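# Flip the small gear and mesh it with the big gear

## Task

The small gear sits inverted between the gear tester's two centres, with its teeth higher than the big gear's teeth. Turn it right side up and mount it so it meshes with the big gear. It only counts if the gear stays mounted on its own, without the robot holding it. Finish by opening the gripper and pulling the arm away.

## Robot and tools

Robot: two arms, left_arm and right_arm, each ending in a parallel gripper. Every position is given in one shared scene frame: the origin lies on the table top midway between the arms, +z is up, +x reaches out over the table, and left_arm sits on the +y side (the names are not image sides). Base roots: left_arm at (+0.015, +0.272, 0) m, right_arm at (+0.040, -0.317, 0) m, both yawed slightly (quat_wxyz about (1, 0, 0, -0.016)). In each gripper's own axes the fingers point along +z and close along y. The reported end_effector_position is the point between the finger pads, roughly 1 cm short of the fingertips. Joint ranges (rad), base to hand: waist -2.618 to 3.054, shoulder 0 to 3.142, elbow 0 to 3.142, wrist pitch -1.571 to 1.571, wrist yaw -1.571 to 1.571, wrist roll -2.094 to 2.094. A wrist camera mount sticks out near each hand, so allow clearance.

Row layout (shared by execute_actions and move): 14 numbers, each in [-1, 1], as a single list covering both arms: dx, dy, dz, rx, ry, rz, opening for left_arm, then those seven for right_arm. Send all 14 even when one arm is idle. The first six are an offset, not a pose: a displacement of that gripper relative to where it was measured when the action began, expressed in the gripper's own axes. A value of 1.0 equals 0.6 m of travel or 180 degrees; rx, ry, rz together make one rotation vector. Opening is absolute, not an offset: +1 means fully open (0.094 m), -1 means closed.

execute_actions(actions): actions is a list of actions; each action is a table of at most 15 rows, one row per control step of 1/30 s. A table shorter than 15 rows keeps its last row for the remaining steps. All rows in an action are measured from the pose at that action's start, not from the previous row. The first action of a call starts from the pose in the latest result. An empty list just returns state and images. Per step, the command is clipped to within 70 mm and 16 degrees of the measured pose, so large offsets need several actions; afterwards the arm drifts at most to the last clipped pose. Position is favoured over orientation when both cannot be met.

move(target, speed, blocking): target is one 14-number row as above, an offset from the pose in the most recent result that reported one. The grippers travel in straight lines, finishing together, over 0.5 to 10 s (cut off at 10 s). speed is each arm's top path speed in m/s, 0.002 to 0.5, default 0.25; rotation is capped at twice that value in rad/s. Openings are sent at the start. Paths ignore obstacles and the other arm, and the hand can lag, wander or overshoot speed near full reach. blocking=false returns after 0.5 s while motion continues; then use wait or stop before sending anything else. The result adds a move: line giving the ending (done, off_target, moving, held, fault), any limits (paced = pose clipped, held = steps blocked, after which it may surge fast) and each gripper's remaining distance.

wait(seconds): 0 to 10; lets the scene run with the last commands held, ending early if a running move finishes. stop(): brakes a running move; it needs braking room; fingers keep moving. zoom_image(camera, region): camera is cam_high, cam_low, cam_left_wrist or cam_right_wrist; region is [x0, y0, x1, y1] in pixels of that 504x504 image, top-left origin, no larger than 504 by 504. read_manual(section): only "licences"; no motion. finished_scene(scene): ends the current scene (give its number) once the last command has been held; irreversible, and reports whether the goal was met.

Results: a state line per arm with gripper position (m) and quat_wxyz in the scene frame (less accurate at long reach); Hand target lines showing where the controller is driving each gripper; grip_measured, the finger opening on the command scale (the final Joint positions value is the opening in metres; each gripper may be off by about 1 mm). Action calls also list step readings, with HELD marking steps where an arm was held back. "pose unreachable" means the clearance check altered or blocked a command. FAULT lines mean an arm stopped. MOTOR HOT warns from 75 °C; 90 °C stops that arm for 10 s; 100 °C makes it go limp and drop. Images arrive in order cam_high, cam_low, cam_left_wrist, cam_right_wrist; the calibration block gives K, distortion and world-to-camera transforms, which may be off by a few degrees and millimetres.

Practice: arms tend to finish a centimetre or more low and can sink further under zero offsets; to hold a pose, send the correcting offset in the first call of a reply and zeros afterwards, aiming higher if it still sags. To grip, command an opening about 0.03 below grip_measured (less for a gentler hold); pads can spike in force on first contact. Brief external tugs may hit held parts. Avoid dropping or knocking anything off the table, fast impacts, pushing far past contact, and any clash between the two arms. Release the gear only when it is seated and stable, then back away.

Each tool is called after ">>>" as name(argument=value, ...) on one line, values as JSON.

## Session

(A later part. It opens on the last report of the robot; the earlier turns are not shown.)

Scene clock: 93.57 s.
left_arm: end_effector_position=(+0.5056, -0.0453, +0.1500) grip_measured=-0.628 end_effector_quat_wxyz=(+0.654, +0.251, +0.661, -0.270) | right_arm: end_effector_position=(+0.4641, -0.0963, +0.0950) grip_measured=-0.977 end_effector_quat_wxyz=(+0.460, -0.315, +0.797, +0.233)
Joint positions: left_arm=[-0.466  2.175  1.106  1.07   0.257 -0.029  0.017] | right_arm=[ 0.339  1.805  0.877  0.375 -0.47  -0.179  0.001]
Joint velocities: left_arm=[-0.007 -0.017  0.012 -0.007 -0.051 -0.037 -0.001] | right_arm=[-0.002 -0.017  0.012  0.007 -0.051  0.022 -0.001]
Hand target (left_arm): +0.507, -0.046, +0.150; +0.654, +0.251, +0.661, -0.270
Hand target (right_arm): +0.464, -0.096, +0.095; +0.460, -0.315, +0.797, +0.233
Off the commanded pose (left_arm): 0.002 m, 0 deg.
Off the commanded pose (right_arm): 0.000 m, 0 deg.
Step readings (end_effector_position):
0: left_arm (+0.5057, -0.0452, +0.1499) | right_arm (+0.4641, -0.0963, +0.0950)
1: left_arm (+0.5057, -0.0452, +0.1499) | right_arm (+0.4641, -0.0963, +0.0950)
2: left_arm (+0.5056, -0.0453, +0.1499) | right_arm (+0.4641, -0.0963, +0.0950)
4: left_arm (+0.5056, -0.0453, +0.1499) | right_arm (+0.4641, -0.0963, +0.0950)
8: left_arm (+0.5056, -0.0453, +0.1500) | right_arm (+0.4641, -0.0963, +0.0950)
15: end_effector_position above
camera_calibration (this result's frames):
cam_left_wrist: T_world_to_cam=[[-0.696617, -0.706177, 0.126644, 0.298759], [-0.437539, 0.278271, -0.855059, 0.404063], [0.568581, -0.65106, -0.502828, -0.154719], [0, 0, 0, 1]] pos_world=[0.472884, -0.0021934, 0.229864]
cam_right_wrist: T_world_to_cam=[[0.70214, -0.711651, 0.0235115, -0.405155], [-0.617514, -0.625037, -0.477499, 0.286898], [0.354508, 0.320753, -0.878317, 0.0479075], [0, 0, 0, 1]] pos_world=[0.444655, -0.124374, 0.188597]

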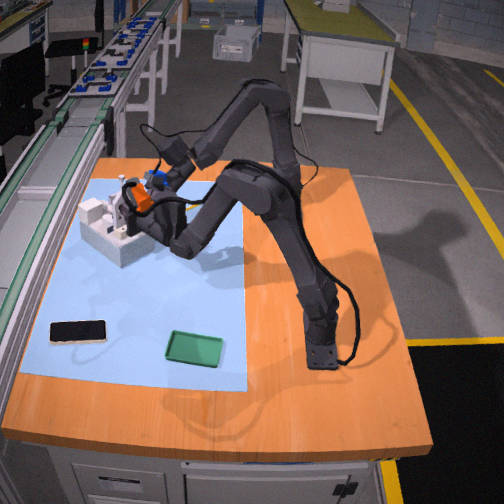

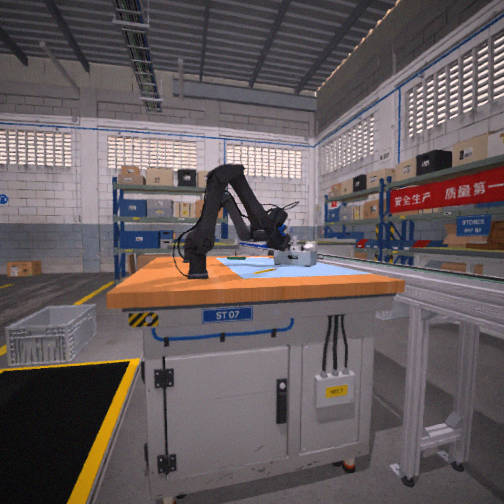

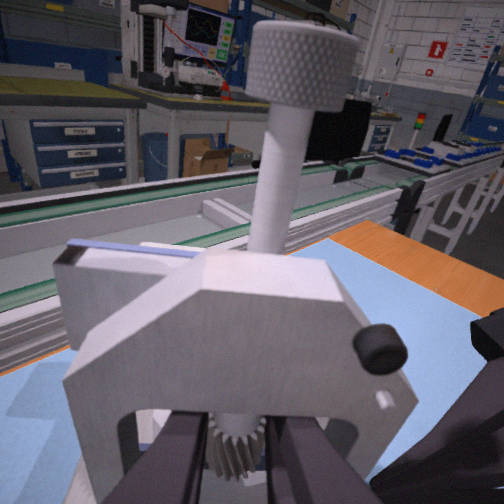

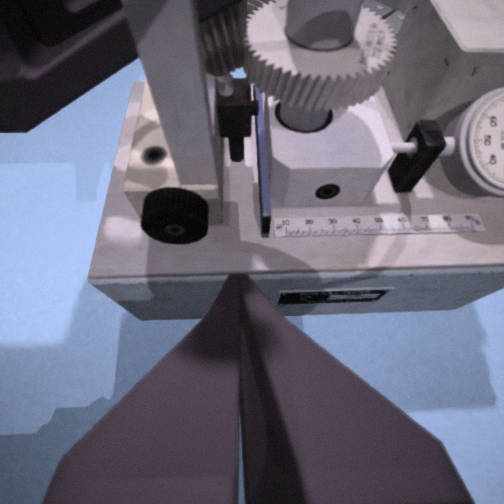

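Gear stays put when released. Withdraw left and look.

>>> move(target=[-0.01,0,-0.12,0,0,0,-0.45, 0,0,0,0,0,0,-1], speed=0.08)

>>> zoom_image(camera="cam_left_wrist", region=[130, 200, 380, 450])

>>> zoom_image(camera="cam_right_wrist", region=[150, 0, 350, 200])

Scene clock: 95.03 s.
left_arm: end_effector_position=(+0.4557, +0.0000, +0.1419) grip_measured=-0.452 end_effector_quat_wxyz=(+0.640, +0.252, +0.674, -0.270) | right_arm: end_effector_position=(+0.4641, -0.0963, +0.0950) grip_measured=-0.977 end_effector_quat_wxyz=(+0.460, -0.315, +0.797, +0.233)
Joint positions: left_arm=[-0.419  2.008  0.804  1.168  0.305 -0.029  0.026] | right_arm=[ 0.339  1.805  0.877  0.375 -0.47  -0.179  0.001]
Joint velocities: left_arm=[-0.002  0.007 -0.002  0.007  0.007 -0.022 -0.001] | right_arm=[ 0.022 -0.017  0.012 -0.037 -0.095  0.037  0.   ]
Hand target (left_arm): +0.455, +0.005, +0.155; +0.654, +0.251, +0.661, -0.270
Hand target (right_arm): +0.464, -0.096, +0.095; +0.460, -0.315, +0.797, +0.233
Off the commanded pose (left_arm): 0.015 m, 2 deg.
Off the commanded pose (right_arm): 0.000 m, 0 deg.
move: off_target (left_arm)
camera_calibration (this result's frames):
cam_left_wrist: T_world_to_cam=[[-0.693017, -0.707525, 0.138332, 0.293659], [-0.465343, 0.292464, -0.835417, 0.372577], [0.550621, -0.64333, -0.531924, -0.0885612], [0, 0, 0, 1]] pos_world=[0.42565, 0.0418316, 0.223527]
cam_right_wrist: T_world_to_cam=[[0.70214, -0.711651, 0.0235115, -0.405155], [-0.617514, -0.625037, -0.477499, 0.286898], [0.354508, 0.320753, -0.878317, 0.0479075], [0, 0, 0, 1]] pos_world=[0.444655, -0.124374, 0.188597]

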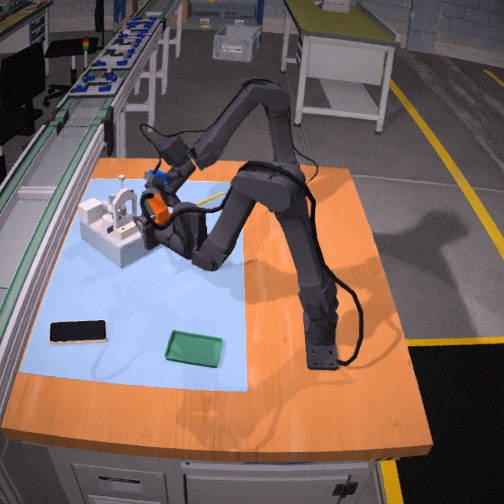

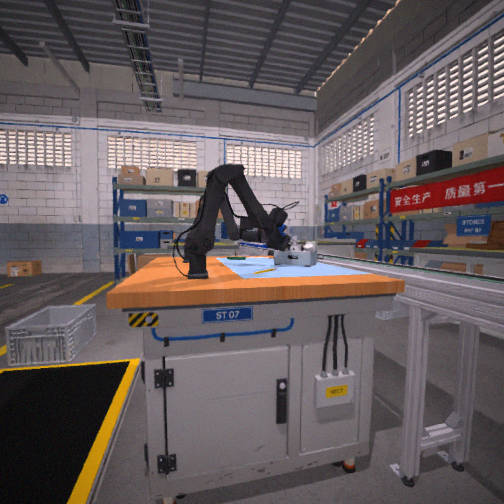

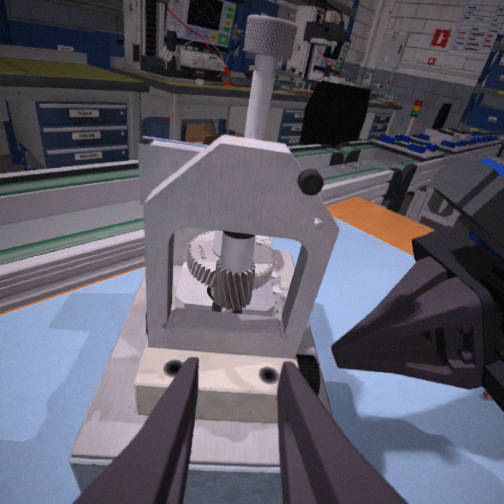

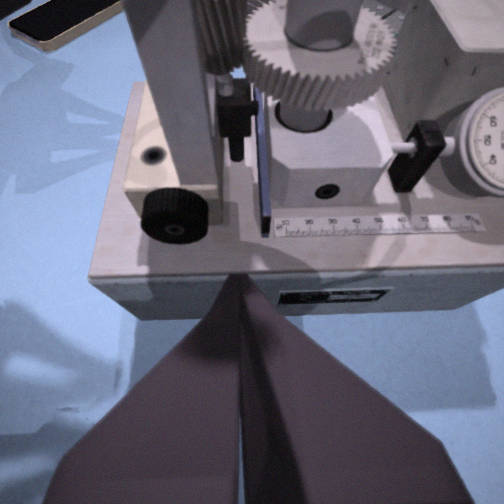

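Region (130, 200, 380, 450) of cam_left_wrist's 504x504 image, scaled by 2.016, with more detail than that image has.

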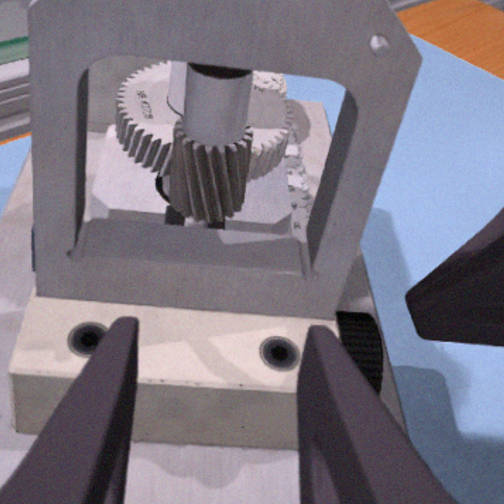

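Region (150, 0, 350, 200) of cam_right_wrist's 504x504 image, scaled by 2.520, with more detail than that image has.

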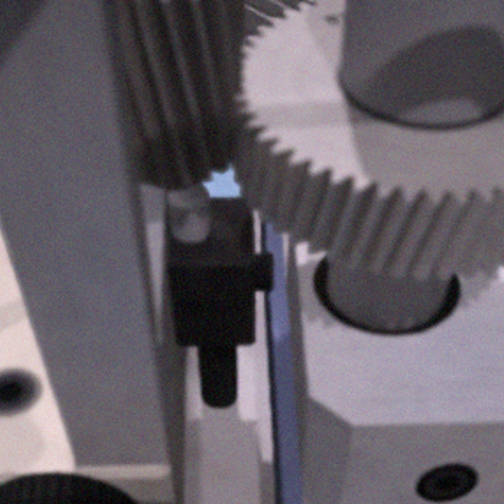

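>>> move(target=[0.05,0,-0.06,0,-0.15,0,0.6, 0,0,-0.05,0,0,0,-1], speed=0.12)

>>> zoom_image(camera="cam_left_wrist", region=[150, 150, 350, 350])

Scene clock: 97.60 s.
left_arm: end_effector_position=(+0.4300, +0.0192, +0.1009) grip_measured=+0.598 end_effector_quat_wxyz=(+0.656, +0.236, +0.658, -0.284) | right_arm: end_effector_position=(+0.4493, -0.1116, +0.1035) grip_measured=-0.977 end_effector_quat_wxyz=(+0.456, -0.314, +0.800, +0.232)
Joint positions: left_arm=[-0.402  2.172  0.661  1.534  0.318 -0.072  0.075] | right_arm=[ 0.309  1.717  0.823  0.323 -0.492 -0.196  0.001]
Joint velocities: left_arm=[ 0.027 -0.007 -0.002  0.037 -0.022  0.066  0.001] | right_arm=[-0.007 -0.012 -0.002 -0.022  0.037 -0.007  0.   ]
Hand target (left_arm): +0.429, +0.024, +0.113; +0.668, +0.236, +0.646, -0.283
Hand target (right_arm): +0.447, -0.116, +0.109; +0.460, -0.315, +0.797, +0.233
Off the commanded pose (left_arm): 0.014 m, 24 deg; orientation clipped at the last step of the last action.
Off the commanded pose (right_arm): 0.008 m, 1 deg.
joint sent to its limit (left arm) — the command would take joint 4 (wrist pitch) past its upper limit, so that joint was sent only as far as its limit.
move: off_target (left_arm); limits=paced
camera_calibration (this result's frames):
cam_left_wrist: T_world_to_cam=[[-0.69381, -0.701845, 0.161372, 0.293021], [-0.445688, 0.242451, -0.861731, 0.315921], [0.565676, -0.669799, -0.481019, -0.0950106], [0, 0, 0, 1]] pos_world=[0.397848, 0.0654219, 0.179251]
cam_right_wrist: T_world_to_cam=[[0.700117, -0.713748, 0.0199961, -0.404834], [-0.623895, -0.62512, -0.46902, 0.27424], [0.347263, 0.315894, -0.882961, 0.0687163], [0, 0, 0, 1]] pos_world=[0.430666, -0.139224, 0.197393]

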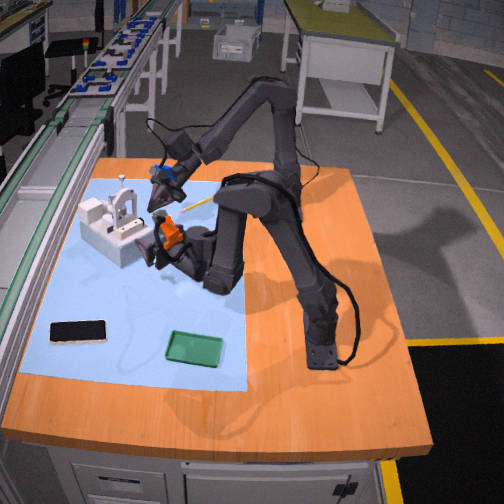

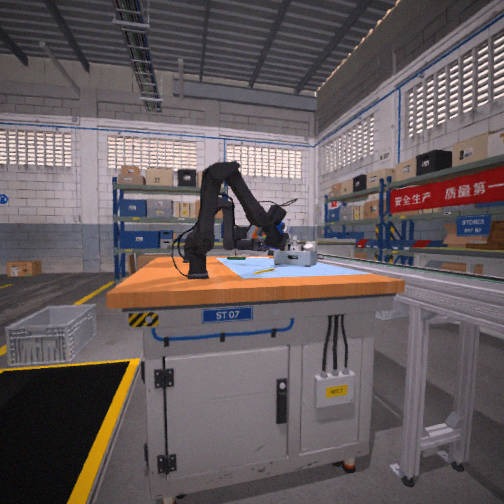

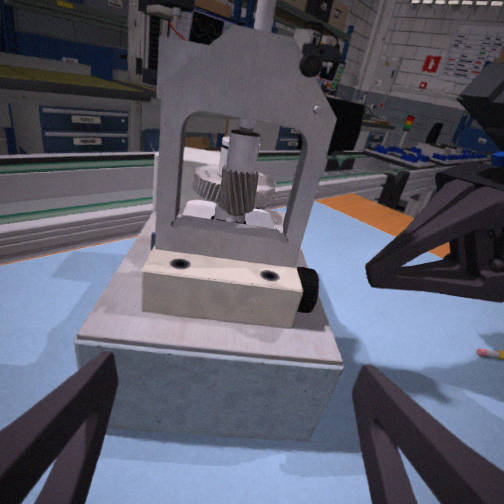

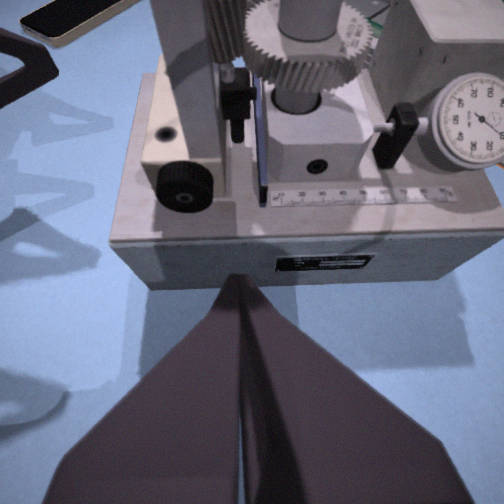

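Region (150, 150, 350, 350) of cam_left_wrist's 504x504 image, scaled by 2.520, with more detail than that image has.

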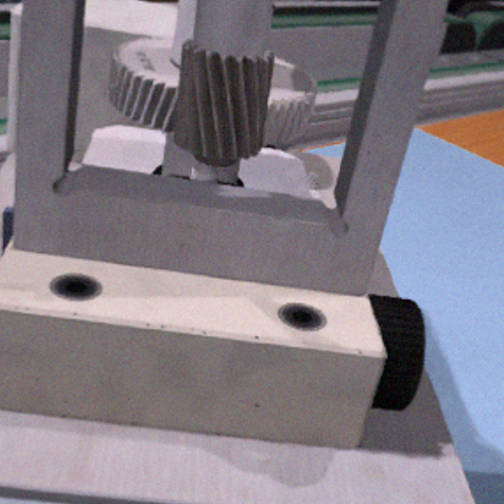

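>>> move(target=[0,0,0,0,0,0,0.6, -0.01,-0.03,-0.04,0,-0.17,0,-1], speed=0.12)

>>> zoom_image(camera="cam_right_wrist", region=[130, 80, 330, 280])

Scene clock: 100.70 s.
left_arm: end_effector_position=(+0.4299, +0.0190, +0.1009) grip_measured=+0.598 end_effector_quat_wxyz=(+0.656, +0.236, +0.658, -0.285) | right_arm: end_effector_position=(+0.4518, -0.1334, +0.1224) grip_measured=-0.977 end_effector_quat_wxyz=(+0.653, -0.247, +0.648, +0.307)
Joint positions: left_arm=[-0.402  2.172  0.661  1.534  0.319 -0.072  0.075] | right_arm=[ 0.218  2.061  0.568  1.542 -0.616  0.103  0.001]
Joint velocities: left_arm=[ 0.012 -0.007 -0.002 -0.081  0.037 -0.022  0.   ] | right_arm=[ 0.012 -0.002 -0.002 -0.022  0.007  0.022  0.001]
Hand target (left_arm): +0.430, +0.019, +0.101; +0.656, +0.236, +0.658, -0.284
Hand target (right_arm): +0.450, -0.138, +0.119; +0.650, -0.242, +0.651, +0.308
Off the commanded pose (left_arm): 0.000 m, 0 deg.
Off the commanded pose (right_arm): 0.006 m, 1 deg.
move: done
camera_calibration (this result's frames):
cam_left_wrist: T_world_to_cam=[[-0.694615, -0.701055, 0.161347, 0.293153], [-0.4454, 0.242982, -0.86173, 0.31576], [0.564915, -0.670434, -0.481029, -0.0946917], [0, 0, 0, 1]] pos_world=[0.397761, 0.065308, 0.179251]
cam_right_wrist: T_world_to_cam=[[0.668538, -0.743665, 0.0044408, -0.410344], [-0.383694, -0.350035, -0.854549, 0.246361], [0.637052, 0.569595, -0.519351, -0.0501705], [0, 0, 0, 1]] pos_world=[0.400819, -0.190346, 0.186294]

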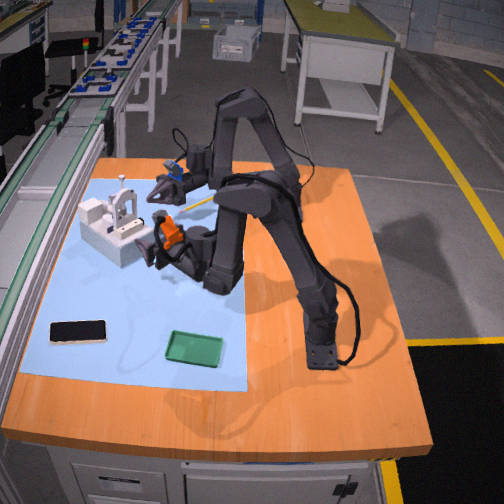

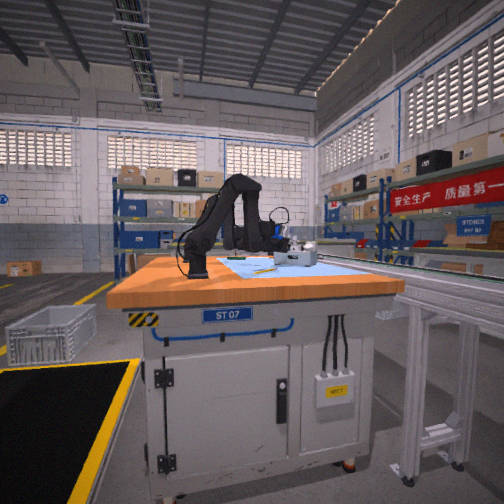

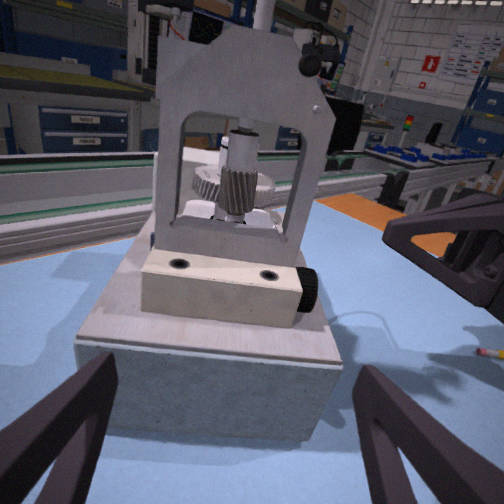

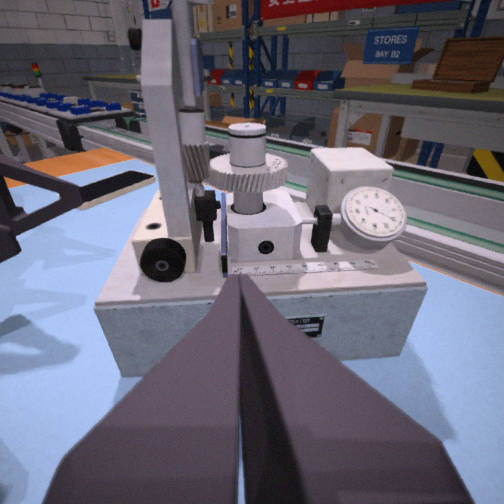

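Region (130, 80, 330, 280) of cam_right_wrist's 504x504 image, scaled by 2.520, with more detail than that image has.

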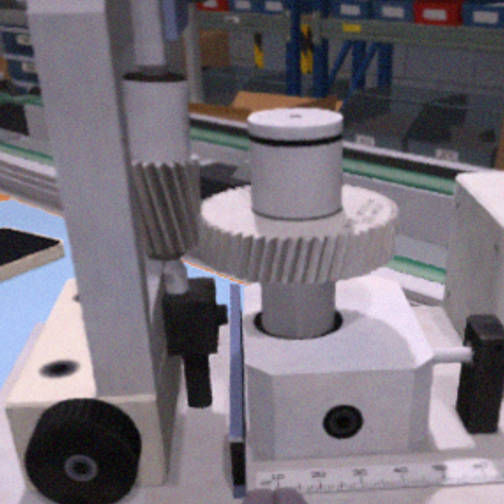

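>>> execute_actions(actions=[[[-0.085,0,0,0,0,0,-0.85, 0,0,0,0,0,0,-1]],[[-0.02,0.008,0.05,0,0,0,-0.85, 0,0,0,0,0,0,-1]],[[-0.015,0.0,0.045,0,0,0,-0.85, 0,0,0,0,0,0,-1]]])

Scene clock: 102.63 s.
left_arm: end_effector_position=(+0.4654, -0.0028, +0.1773) grip_measured=-0.848 end_effector_quat_wxyz=(+0.664, +0.235, +0.650, -0.286) | right_arm: end_effector_position=(+0.4518, -0.1334, +0.1227) grip_measured=-0.977 end_effector_quat_wxyz=(+0.653, -0.247, +0.647, +0.307)
Joint positions: left_arm=[-0.416  1.98   0.858  1.169  0.305 -0.075  0.007] | right_arm=[ 0.218  2.061  0.568  1.544 -0.616  0.104  0.001]
Joint velocities: left_arm=[-0.027 -0.002 -0.002 -0.051  0.081  0.022 -0.   ] | right_arm=[-0.002  0.002 -0.002 -0.037 -0.139  0.037  0.   ]
Hand target (left_arm): +0.468, -0.008, +0.178; +0.663, +0.235, +0.651, -0.286
Hand target (right_arm): +0.452, -0.133, +0.123; +0.653, -0.247, +0.647, +0.307
Off the commanded pose (left_arm): 0.007 m, 0 deg.
Off the commanded pose (right_arm): 0.000 m, 0 deg.
Step readings (end_effector_position; steps 1 to 15: 1st action; 16 to 30: 2nd action; 31 to 45: 3rd action):
0: left_arm (+0.4299, +0.0190, +0.1009) | right_arm (+0.4518, -0.1334, +0.1227)
1: left_arm (+0.4300, +0.0190, +0.1032) | right_arm (+0.4518, -0.1334, +0.1227)
2: left_arm (+0.4289, +0.0195, +0.1067) | right_arm (+0.4518, -0.1334, +0.1227)
4: left_arm (+0.4282, +0.0196, +0.1340) | right_arm (+0.4518, -0.1334, +0.1227)
8: left_arm (+0.4259, +0.0203, +0.1677) | right_arm (+0.4518, -0.1334, +0.1227)
15: left_arm (+0.4266, +0.0197, +0.1532) | right_arm (+0.4518, -0.1334, +0.1227)
16: left_arm (+0.4285, +0.0188, +0.1533) | right_arm (+0.4518, -0.1334, +0.1227)
17: left_arm (+0.4332, +0.0164, +0.1545) | right_arm (+0.4518, -0.1334, +0.1227)
19: left_arm (+0.4428, +0.0125, +0.1631) | right_arm (+0.4518, -0.1334, +0.1227)
23: left_arm (+0.4490, +0.0098, +0.1726) | right_arm (+0.4518, -0.1334, +0.1227)
30: left_arm (+0.4490, +0.0094, +0.1674) | right_arm (+0.4518, -0.1334, +0.1227)
31: left_arm (+0.4505, +0.0084, +0.1677) | right_arm (+0.4518, -0.1334, +0.1227)
32: left_arm (+0.4545, +0.0057, +0.1688) | right_arm (+0.4518, -0.1334, +0.1227)
34: left_arm (+0.4612, +0.0004, +0.1746) | right_arm (+0.4518, -0.1334, +0.1227)
38: left_arm (+0.4649, -0.0030, +0.1810) | right_arm (+0.4518, -0.1334, +0.1227)
45: end_effector_position above
camera_calibration (this result's frames):
cam_left_wrist: T_world_to_cam=[[-0.697437, -0.69929, 0.156764, 0.292341], [-0.428989, 0.232154, -0.872968, 0.397016], [0.574064, -0.67609, -0.461901, -0.100305], [0, 0, 0, 1]] pos_world=[0.431787, 0.0444474, 0.254423]
cam_right_wrist: T_world_to_cam=[[0.668544, -0.743657, 0.004852, -0.410389], [-0.382641, -0.349572, -0.85521, 0.246302], [0.637679, 0.569889, -0.518258, -0.050366], [0, 0, 0, 1]] pos_world=[0.400726, -0.190385, 0.186529]

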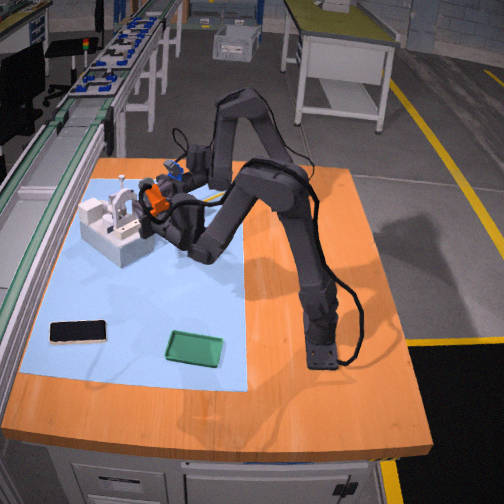

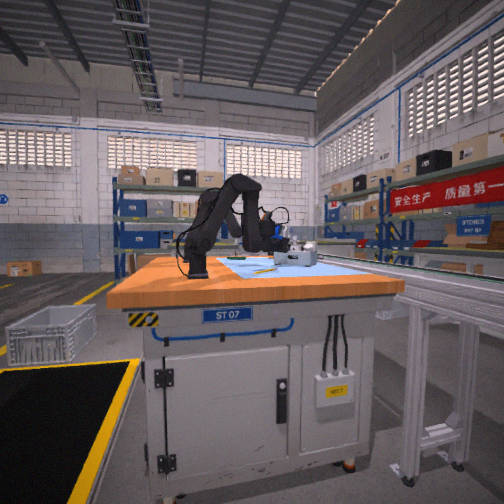

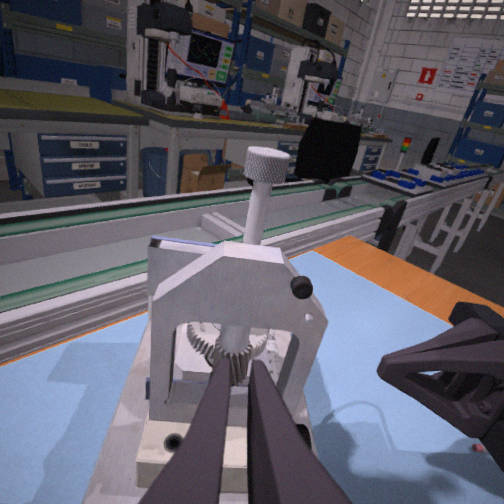

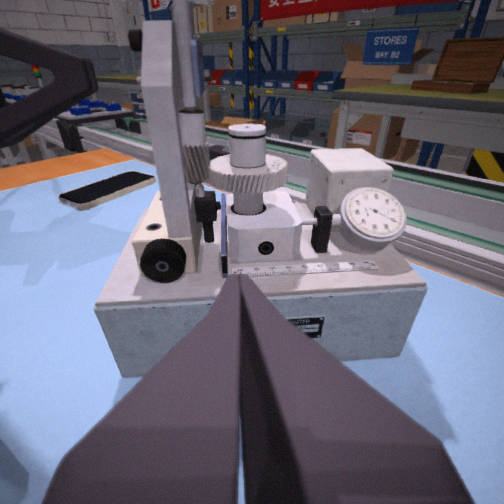

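>>> move(target=[0.047,0,0,0,0.005,0.014,-0.85, 0,0,0,0,0,0,-1], speed=0.06)

Scene clock: 103.70 s.
left_arm: end_effector_position=(+0.4682, -0.0041, +0.1499) grip_measured=-0.848 end_effector_quat_wxyz=(+0.661, +0.249, +0.654, -0.271) | right_arm: end_effector_position=(+0.4518, -0.1334, +0.1227) grip_measured=-0.977 end_effector_quat_wxyz=(+0.653, -0.247, +0.647, +0.307)
Joint positions: left_arm=[-0.416  2.06   0.858  1.223  0.305 -0.031  0.007] | right_arm=[ 0.218  2.061  0.568  1.544 -0.616  0.104  0.001]
Joint velocities: left_arm=[-0.012  0.002  0.002  0.051 -0.037  0.007 -0.001] | right_arm=[-0.002 -0.007  0.007  0.022  0.022  0.037 -0.   ]
Hand target (left_arm): +0.465, -0.005, +0.149; +0.664, +0.252, +0.650, -0.270
Hand target (right_arm): +0.452, -0.133, +0.123; +0.653, -0.247, +0.647, +0.307
Off the commanded pose (left_arm): 0.003 m, 1 deg.
Off the commanded pose (right_arm): 0.000 m, 0 deg.
move: done
camera_calibration (this result's frames):
cam_left_wrist: T_world_to_cam=[[-0.697388, -0.706232, 0.122011, 0.30282], [-0.423501, 0.268736, -0.865117, 0.371006], [0.578185, -0.654994, -0.486503, -0.113677], [0, 0, 0, 1]] pos_world=[0.43403, 0.0397006, 0.228712]
cam_right_wrist: T_world_to_cam=[[0.668544, -0.743657, 0.004852, -0.410389], [-0.382641, -0.349572, -0.85521, 0.246302], [0.637679, 0.569889, -0.518258, -0.050366], [0, 0, 0, 1]] pos_world=[0.400726, -0.190385, 0.186529]

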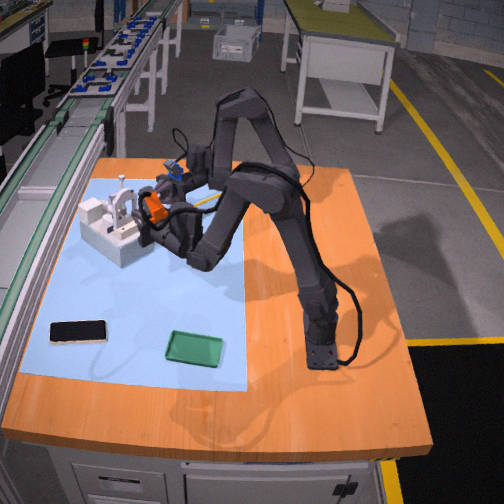

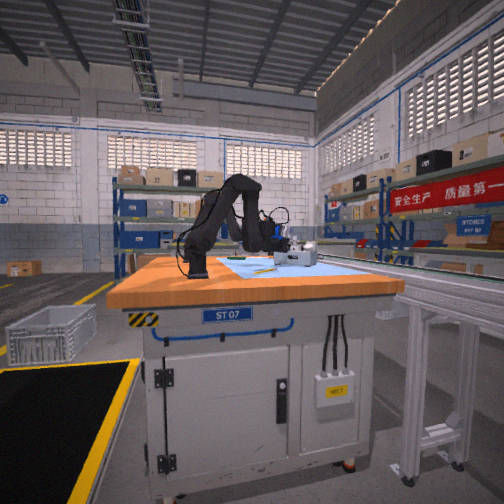

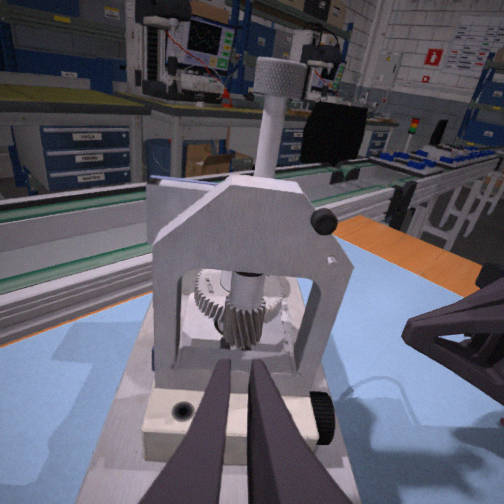

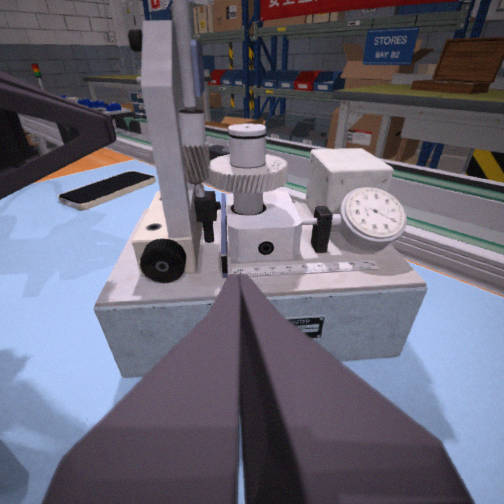

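>>> move(target=[0.015,-0.005,0.047,0,0,0,-0.85, 0,0,0,0,0,0,-1], speed=0.04)

Scene clock: 104.93 s.
left_arm: end_effector_position=(+0.4829, -0.0197, +0.1374) grip_measured=-0.848 end_effector_quat_wxyz=(+0.658, +0.249, +0.657, -0.270) | right_arm: end_effector_position=(+0.4518, -0.1334, +0.1227) grip_measured=-0.977 end_effector_quat_wxyz=(+0.653, -0.247, +0.647, +0.307)
Joint positions: left_arm=[-0.437  2.143  0.946  1.208  0.282 -0.031  0.007] | right_arm=[ 0.218  2.061  0.568  1.544 -0.616  0.104  0.001]
Joint velocities: left_arm=[ 0.002 -0.007  0.012  0.022 -0.007  0.007 -0.   ] | right_arm=[-0.027 -0.002 -0.002 -0.051 -0.007  0.022 -0.001]
Hand target (left_arm): +0.486, -0.026, +0.142; +0.661, +0.250, +0.654, -0.271
Hand target (right_arm): +0.452, -0.133, +0.123; +0.653, -0.247, +0.647, +0.307
Off the commanded pose (left_arm): 0.008 m, 1 deg.
Off the commanded pose (right_arm): 0.000 m, 0 deg.
move: done
camera_calibration (this result's frames):
cam_left_wrist: T_world_to_cam=[[-0.695306, -0.707791, 0.124829, 0.302145], [-0.430912, 0.271537, -0.860571, 0.373644], [0.575209, -0.65215, -0.493797, -0.135957], [0, 0, 0, 1]] pos_world=[0.449294, 0.0237324, 0.216696]
cam_right_wrist: T_world_to_cam=[[0.668544, -0.743657, 0.004852, -0.410389], [-0.382641, -0.349572, -0.85521, 0.246302], [0.637679, 0.569889, -0.518258, -0.050366], [0, 0, 0, 1]] pos_world=[0.400726, -0.190385, 0.186529]

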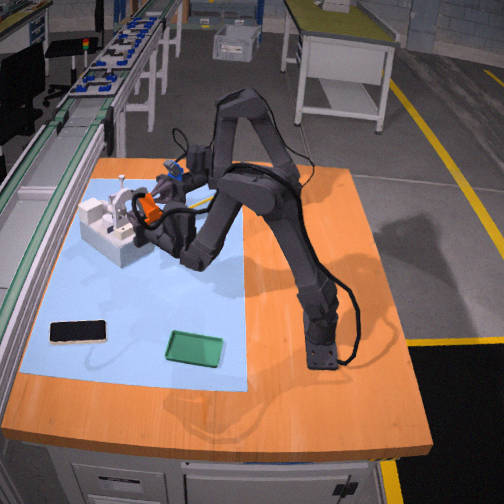

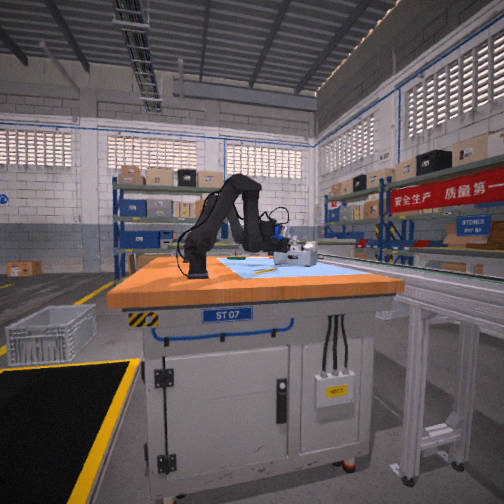

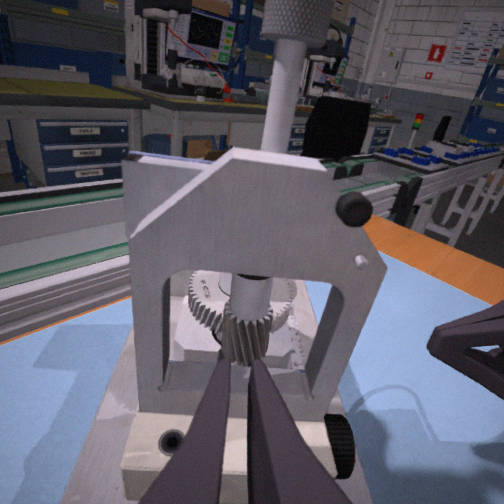

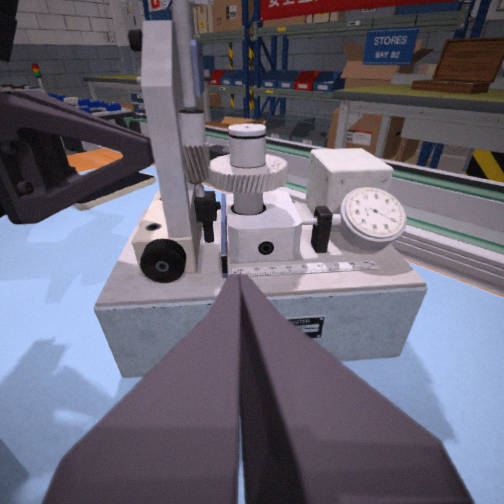

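>>> move(target=[-0.006,-0.004,0.031,0,0,0,-0.85, 0,0,0,0,0,0,-1], speed=0.02)

>>> zoom_image(camera="cam_right_wrist", region=[130, 80, 330, 280])

Scene clock: 106.40 s.
left_arm: end_effector_position=(+0.4914, -0.0275, +0.1379) grip_measured=-0.848 end_effector_quat_wxyz=(+0.656, +0.249, +0.660, -0.269) | right_arm: end_effector_position=(+0.4518, -0.1334, +0.1227) grip_measured=-0.977 end_effector_quat_wxyz=(+0.653, -0.247, +0.647, +0.307)
Joint positions: left_arm=[-0.445  2.162  0.999  1.169  0.272 -0.031  0.007] | right_arm=[ 0.218  2.061  0.568  1.544 -0.616  0.104  0.001]
Joint velocities: left_arm=[-0.007 -0.007  0.002 -0.081 -0.037 -0.022  0.   ] | right_arm=[-0.017 -0.002 -0.017  0.022  0.007  0.007 -0.001]
Hand target (left_arm): +0.494, -0.034, +0.141; +0.658, +0.249, +0.657, -0.270
Hand target (right_arm): +0.452, -0.133, +0.123; +0.653, -0.247, +0.647, +0.307
Off the commanded pose (left_arm): 0.008 m, 0 deg.
Off the commanded pose (right_arm): 0.000 m, 0 deg.
move: done
camera_calibration (this result's frames):
cam_left_wrist: T_world_to_cam=[[-0.693266, -0.709455, 0.126715, 0.301189], [-0.436133, 0.273031, -0.857462, 0.382085], [0.573734, -0.649714, -0.4987, -0.144235], [0, 0, 0, 1]] pos_world=[0.458196, 0.0156473, 0.217529]
cam_right_wrist: T_world_to_cam=[[0.668544, -0.743657, 0.004852, -0.410389], [-0.382641, -0.349572, -0.85521, 0.246302], [0.637679, 0.569889, -0.518258, -0.050366], [0, 0, 0, 1]] pos_world=[0.400726, -0.190385, 0.186529]

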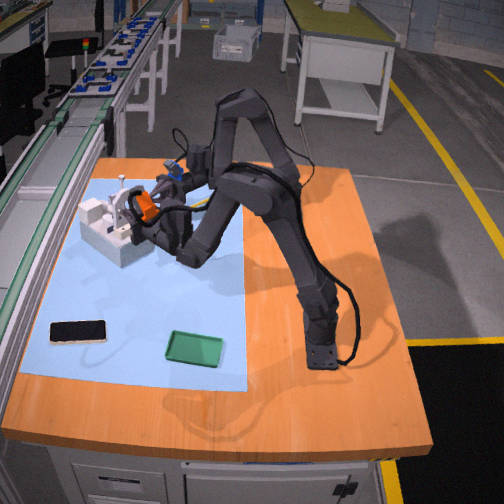

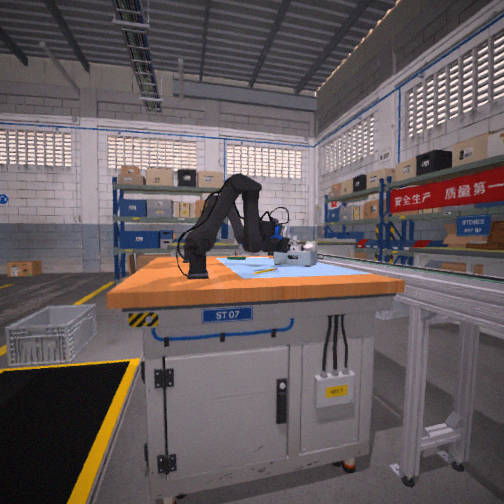

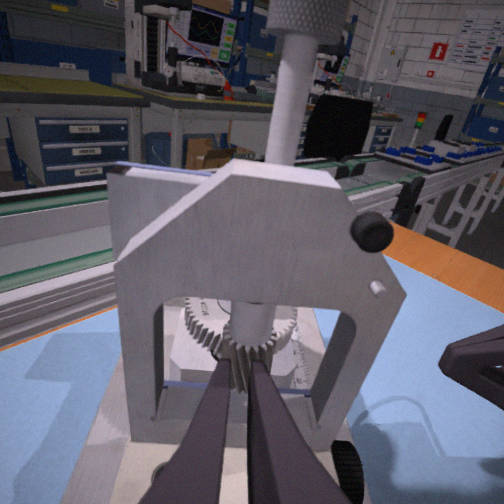

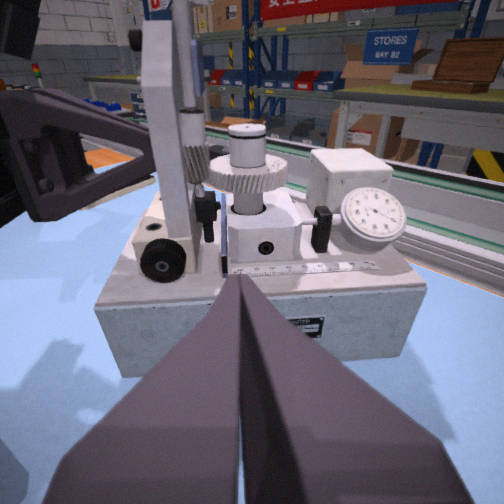

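Region (130, 80, 330, 280) of cam_right_wrist's 504x504 image, scaled by 2.520, with more detail than that image has.

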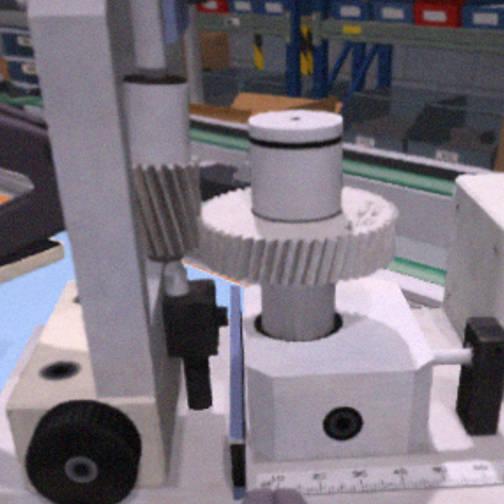

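22.5 mm from axis, 2.7 mm left. Shift right a bit and push 5 mm.

>>> move(target=[-0.005,-0.006,0.020,0.004,0,0,-0.85, 0,0,0,0,0,0,-1], speed=0.012)

>>> zoom_image(camera="cam_right_wrist", region=[130, 80, 330, 280])

Scene clock: 107.83 s.
left_arm: end_effector_position=(+0.4956, -0.0296, +0.1376) grip_measured=-0.848 end_effector_quat_wxyz=(+0.654, +0.249, +0.662, -0.269) | right_arm: end_effector_position=(+0.4518, -0.1334, +0.1227) grip_measured=-0.977 end_effector_quat_wxyz=(+0.653, -0.247, +0.647, +0.307)
Joint positions: left_arm=[-0.445  2.17   1.021  1.15   0.271 -0.031  0.007] | right_arm=[ 0.218  2.061  0.568  1.544 -0.616  0.104  0.001]
Joint velocities: left_arm=[-0.012  0.007 -0.012  0.022 -0.051 -0.007 -0.   ] | right_arm=[-0.007 -0.012 -0.002  0.051  0.051 -0.007  0.   ]
Hand target (left_arm): +0.497, -0.038, +0.141; +0.654, +0.253, +0.658, -0.274
Hand target (right_arm): +0.452, -0.133, +0.123; +0.653, -0.247, +0.647, +0.307
Off the commanded pose (left_arm): 0.010 m, 1 deg.
Off the commanded pose (right_arm): 0.000 m, 0 deg.
move: done
camera_calibration (this result's frames):
cam_left_wrist: T_world_to_cam=[[-0.69239, -0.710032, 0.128256, 0.301955], [-0.440297, 0.274967, -0.854711, 0.385914], [0.571606, -0.648265, -0.50301, -0.146395], [0, 0, 0, 1]] pos_world=[0.462668, 0.0133811, 0.217479]
cam_right_wrist: T_world_to_cam=[[0.668544, -0.743657, 0.004852, -0.410389], [-0.382641, -0.349572, -0.85521, 0.246302], [0.637679, 0.569889, -0.518258, -0.050366], [0, 0, 0, 1]] pos_world=[0.400726, -0.190385, 0.186529]

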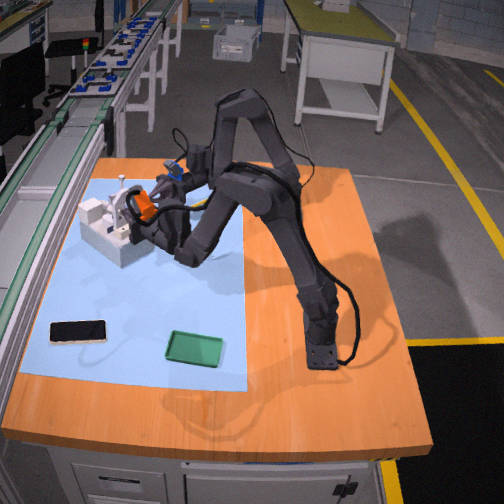

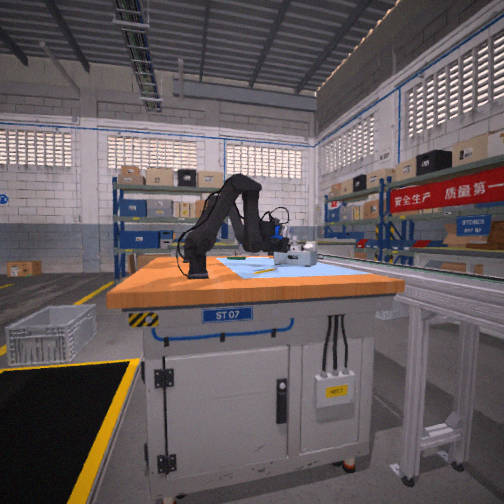

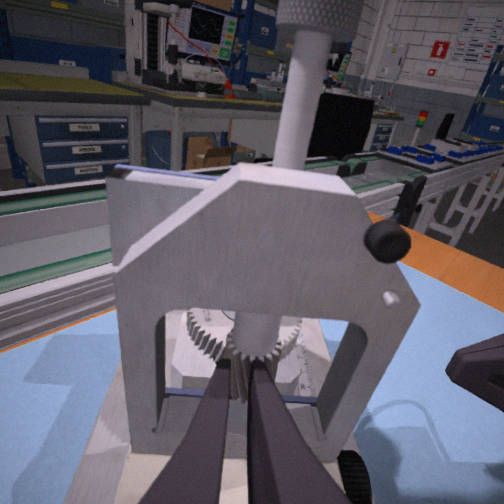

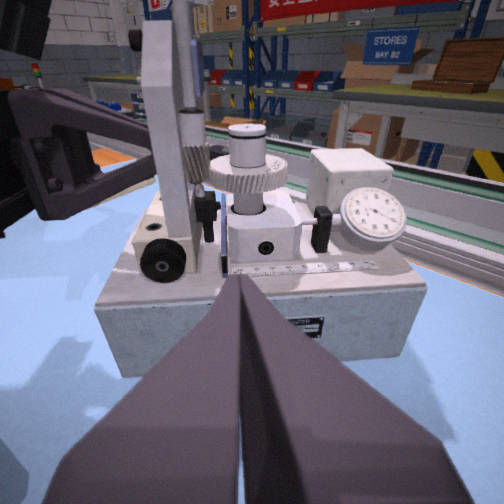

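Region (130, 80, 330, 280) of cam_right_wrist's 504x504 image, scaled by 2.520, with more detail than that image has.

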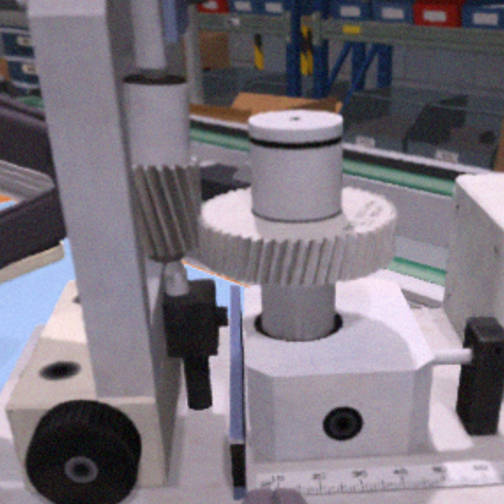

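>>> move(target=[-0.005,0.002,0.013,0,0,0,-0.85, 0,0,0,0,0,0,-1], speed=0.01)

>>> zoom_image(camera="cam_right_wrist", region=[130, 80, 330, 280])

Scene clock: 109.10 s.
left_arm: end_effector_position=(+0.4956, -0.0296, +0.1374) grip_measured=-0.848 end_effector_quat_wxyz=(+0.654, +0.249, +0.662, -0.269) | right_arm: end_effector_position=(+0.4518, -0.1334, +0.1227) grip_measured=-0.977 end_effector_quat_wxyz=(+0.653, -0.247, +0.647, +0.307)
Joint positions: left_arm=[-0.445  2.17   1.021  1.149  0.271 -0.031  0.007] | right_arm=[ 0.218  2.061  0.568  1.544 -0.616  0.104  0.001]
Joint velocities: left_arm=[-0.027 -0.002  0.007 -0.007  0.037 -0.051 -0.001] | right_arm=[-0.002 -0.017 -0.002 -0.007 -0.095  0.022 -0.001]
Hand target (left_arm): +0.502, -0.034, +0.141; +0.654, +0.249, +0.662, -0.269
Hand target (right_arm): +0.452, -0.133, +0.123; +0.653, -0.247, +0.647, +0.307
Off the commanded pose (left_arm): 0.009 m, 0 deg.
Off the commanded pose (right_arm): 0.000 m, 0 deg.
move: done
camera_calibration (this result's frames):
cam_left_wrist: T_world_to_cam=[[-0.692304, -0.710077, 0.128475, 0.301904], [-0.440876, 0.275268, -0.854316, 0.385998], [0.571265, -0.648088, -0.503625, -0.14623], [0, 0, 0, 1]] pos_world=[0.462722, 0.0133531, 0.217332]
cam_right_wrist: T_world_to_cam=[[0.668544, -0.743657, 0.004852, -0.410389], [-0.382641, -0.349572, -0.85521, 0.246302], [0.637679, 0.569889, -0.518258, -0.050366], [0, 0, 0, 1]] pos_world=[0.400726, -0.190385, 0.186529]

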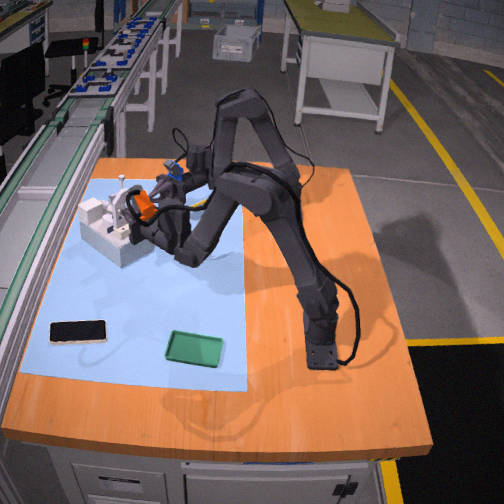

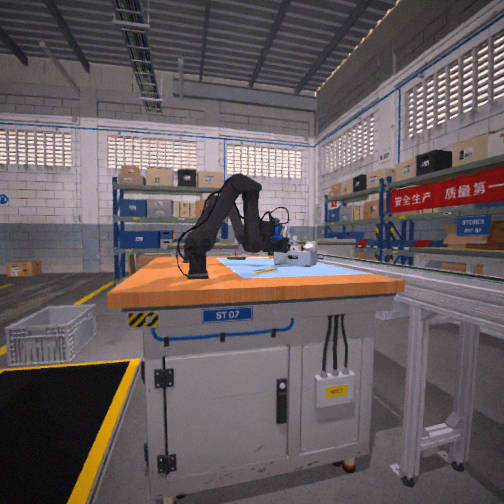

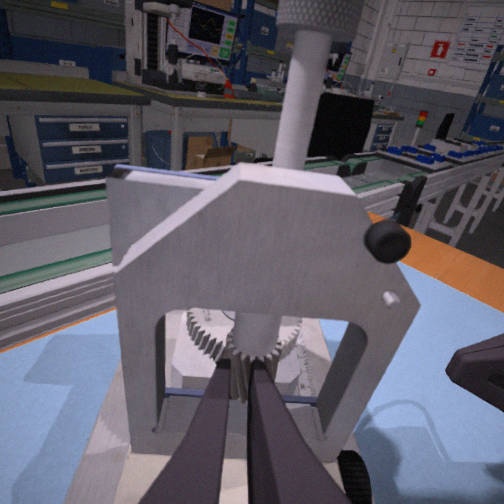

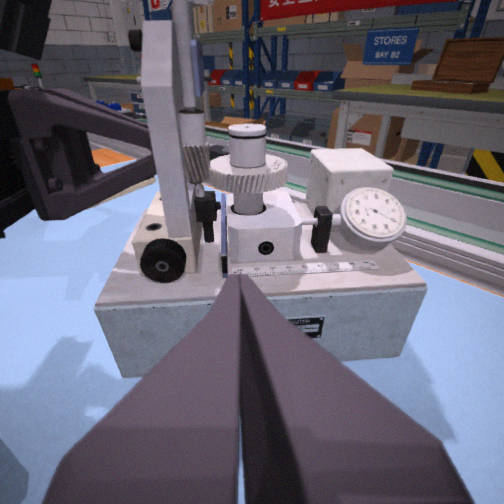

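Region (130, 80, 330, 280) of cam_right_wrist's 504x504 image, scaled by 2.520, with more detail than that image has.

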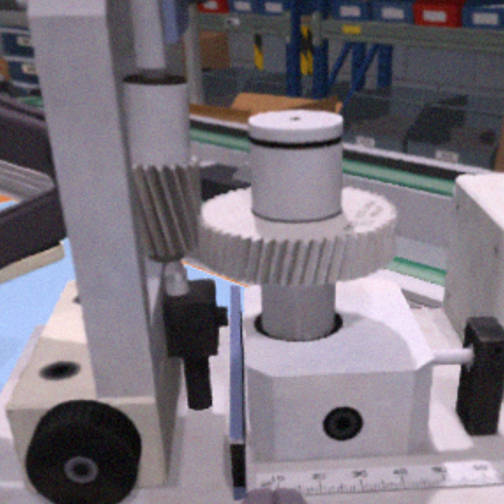

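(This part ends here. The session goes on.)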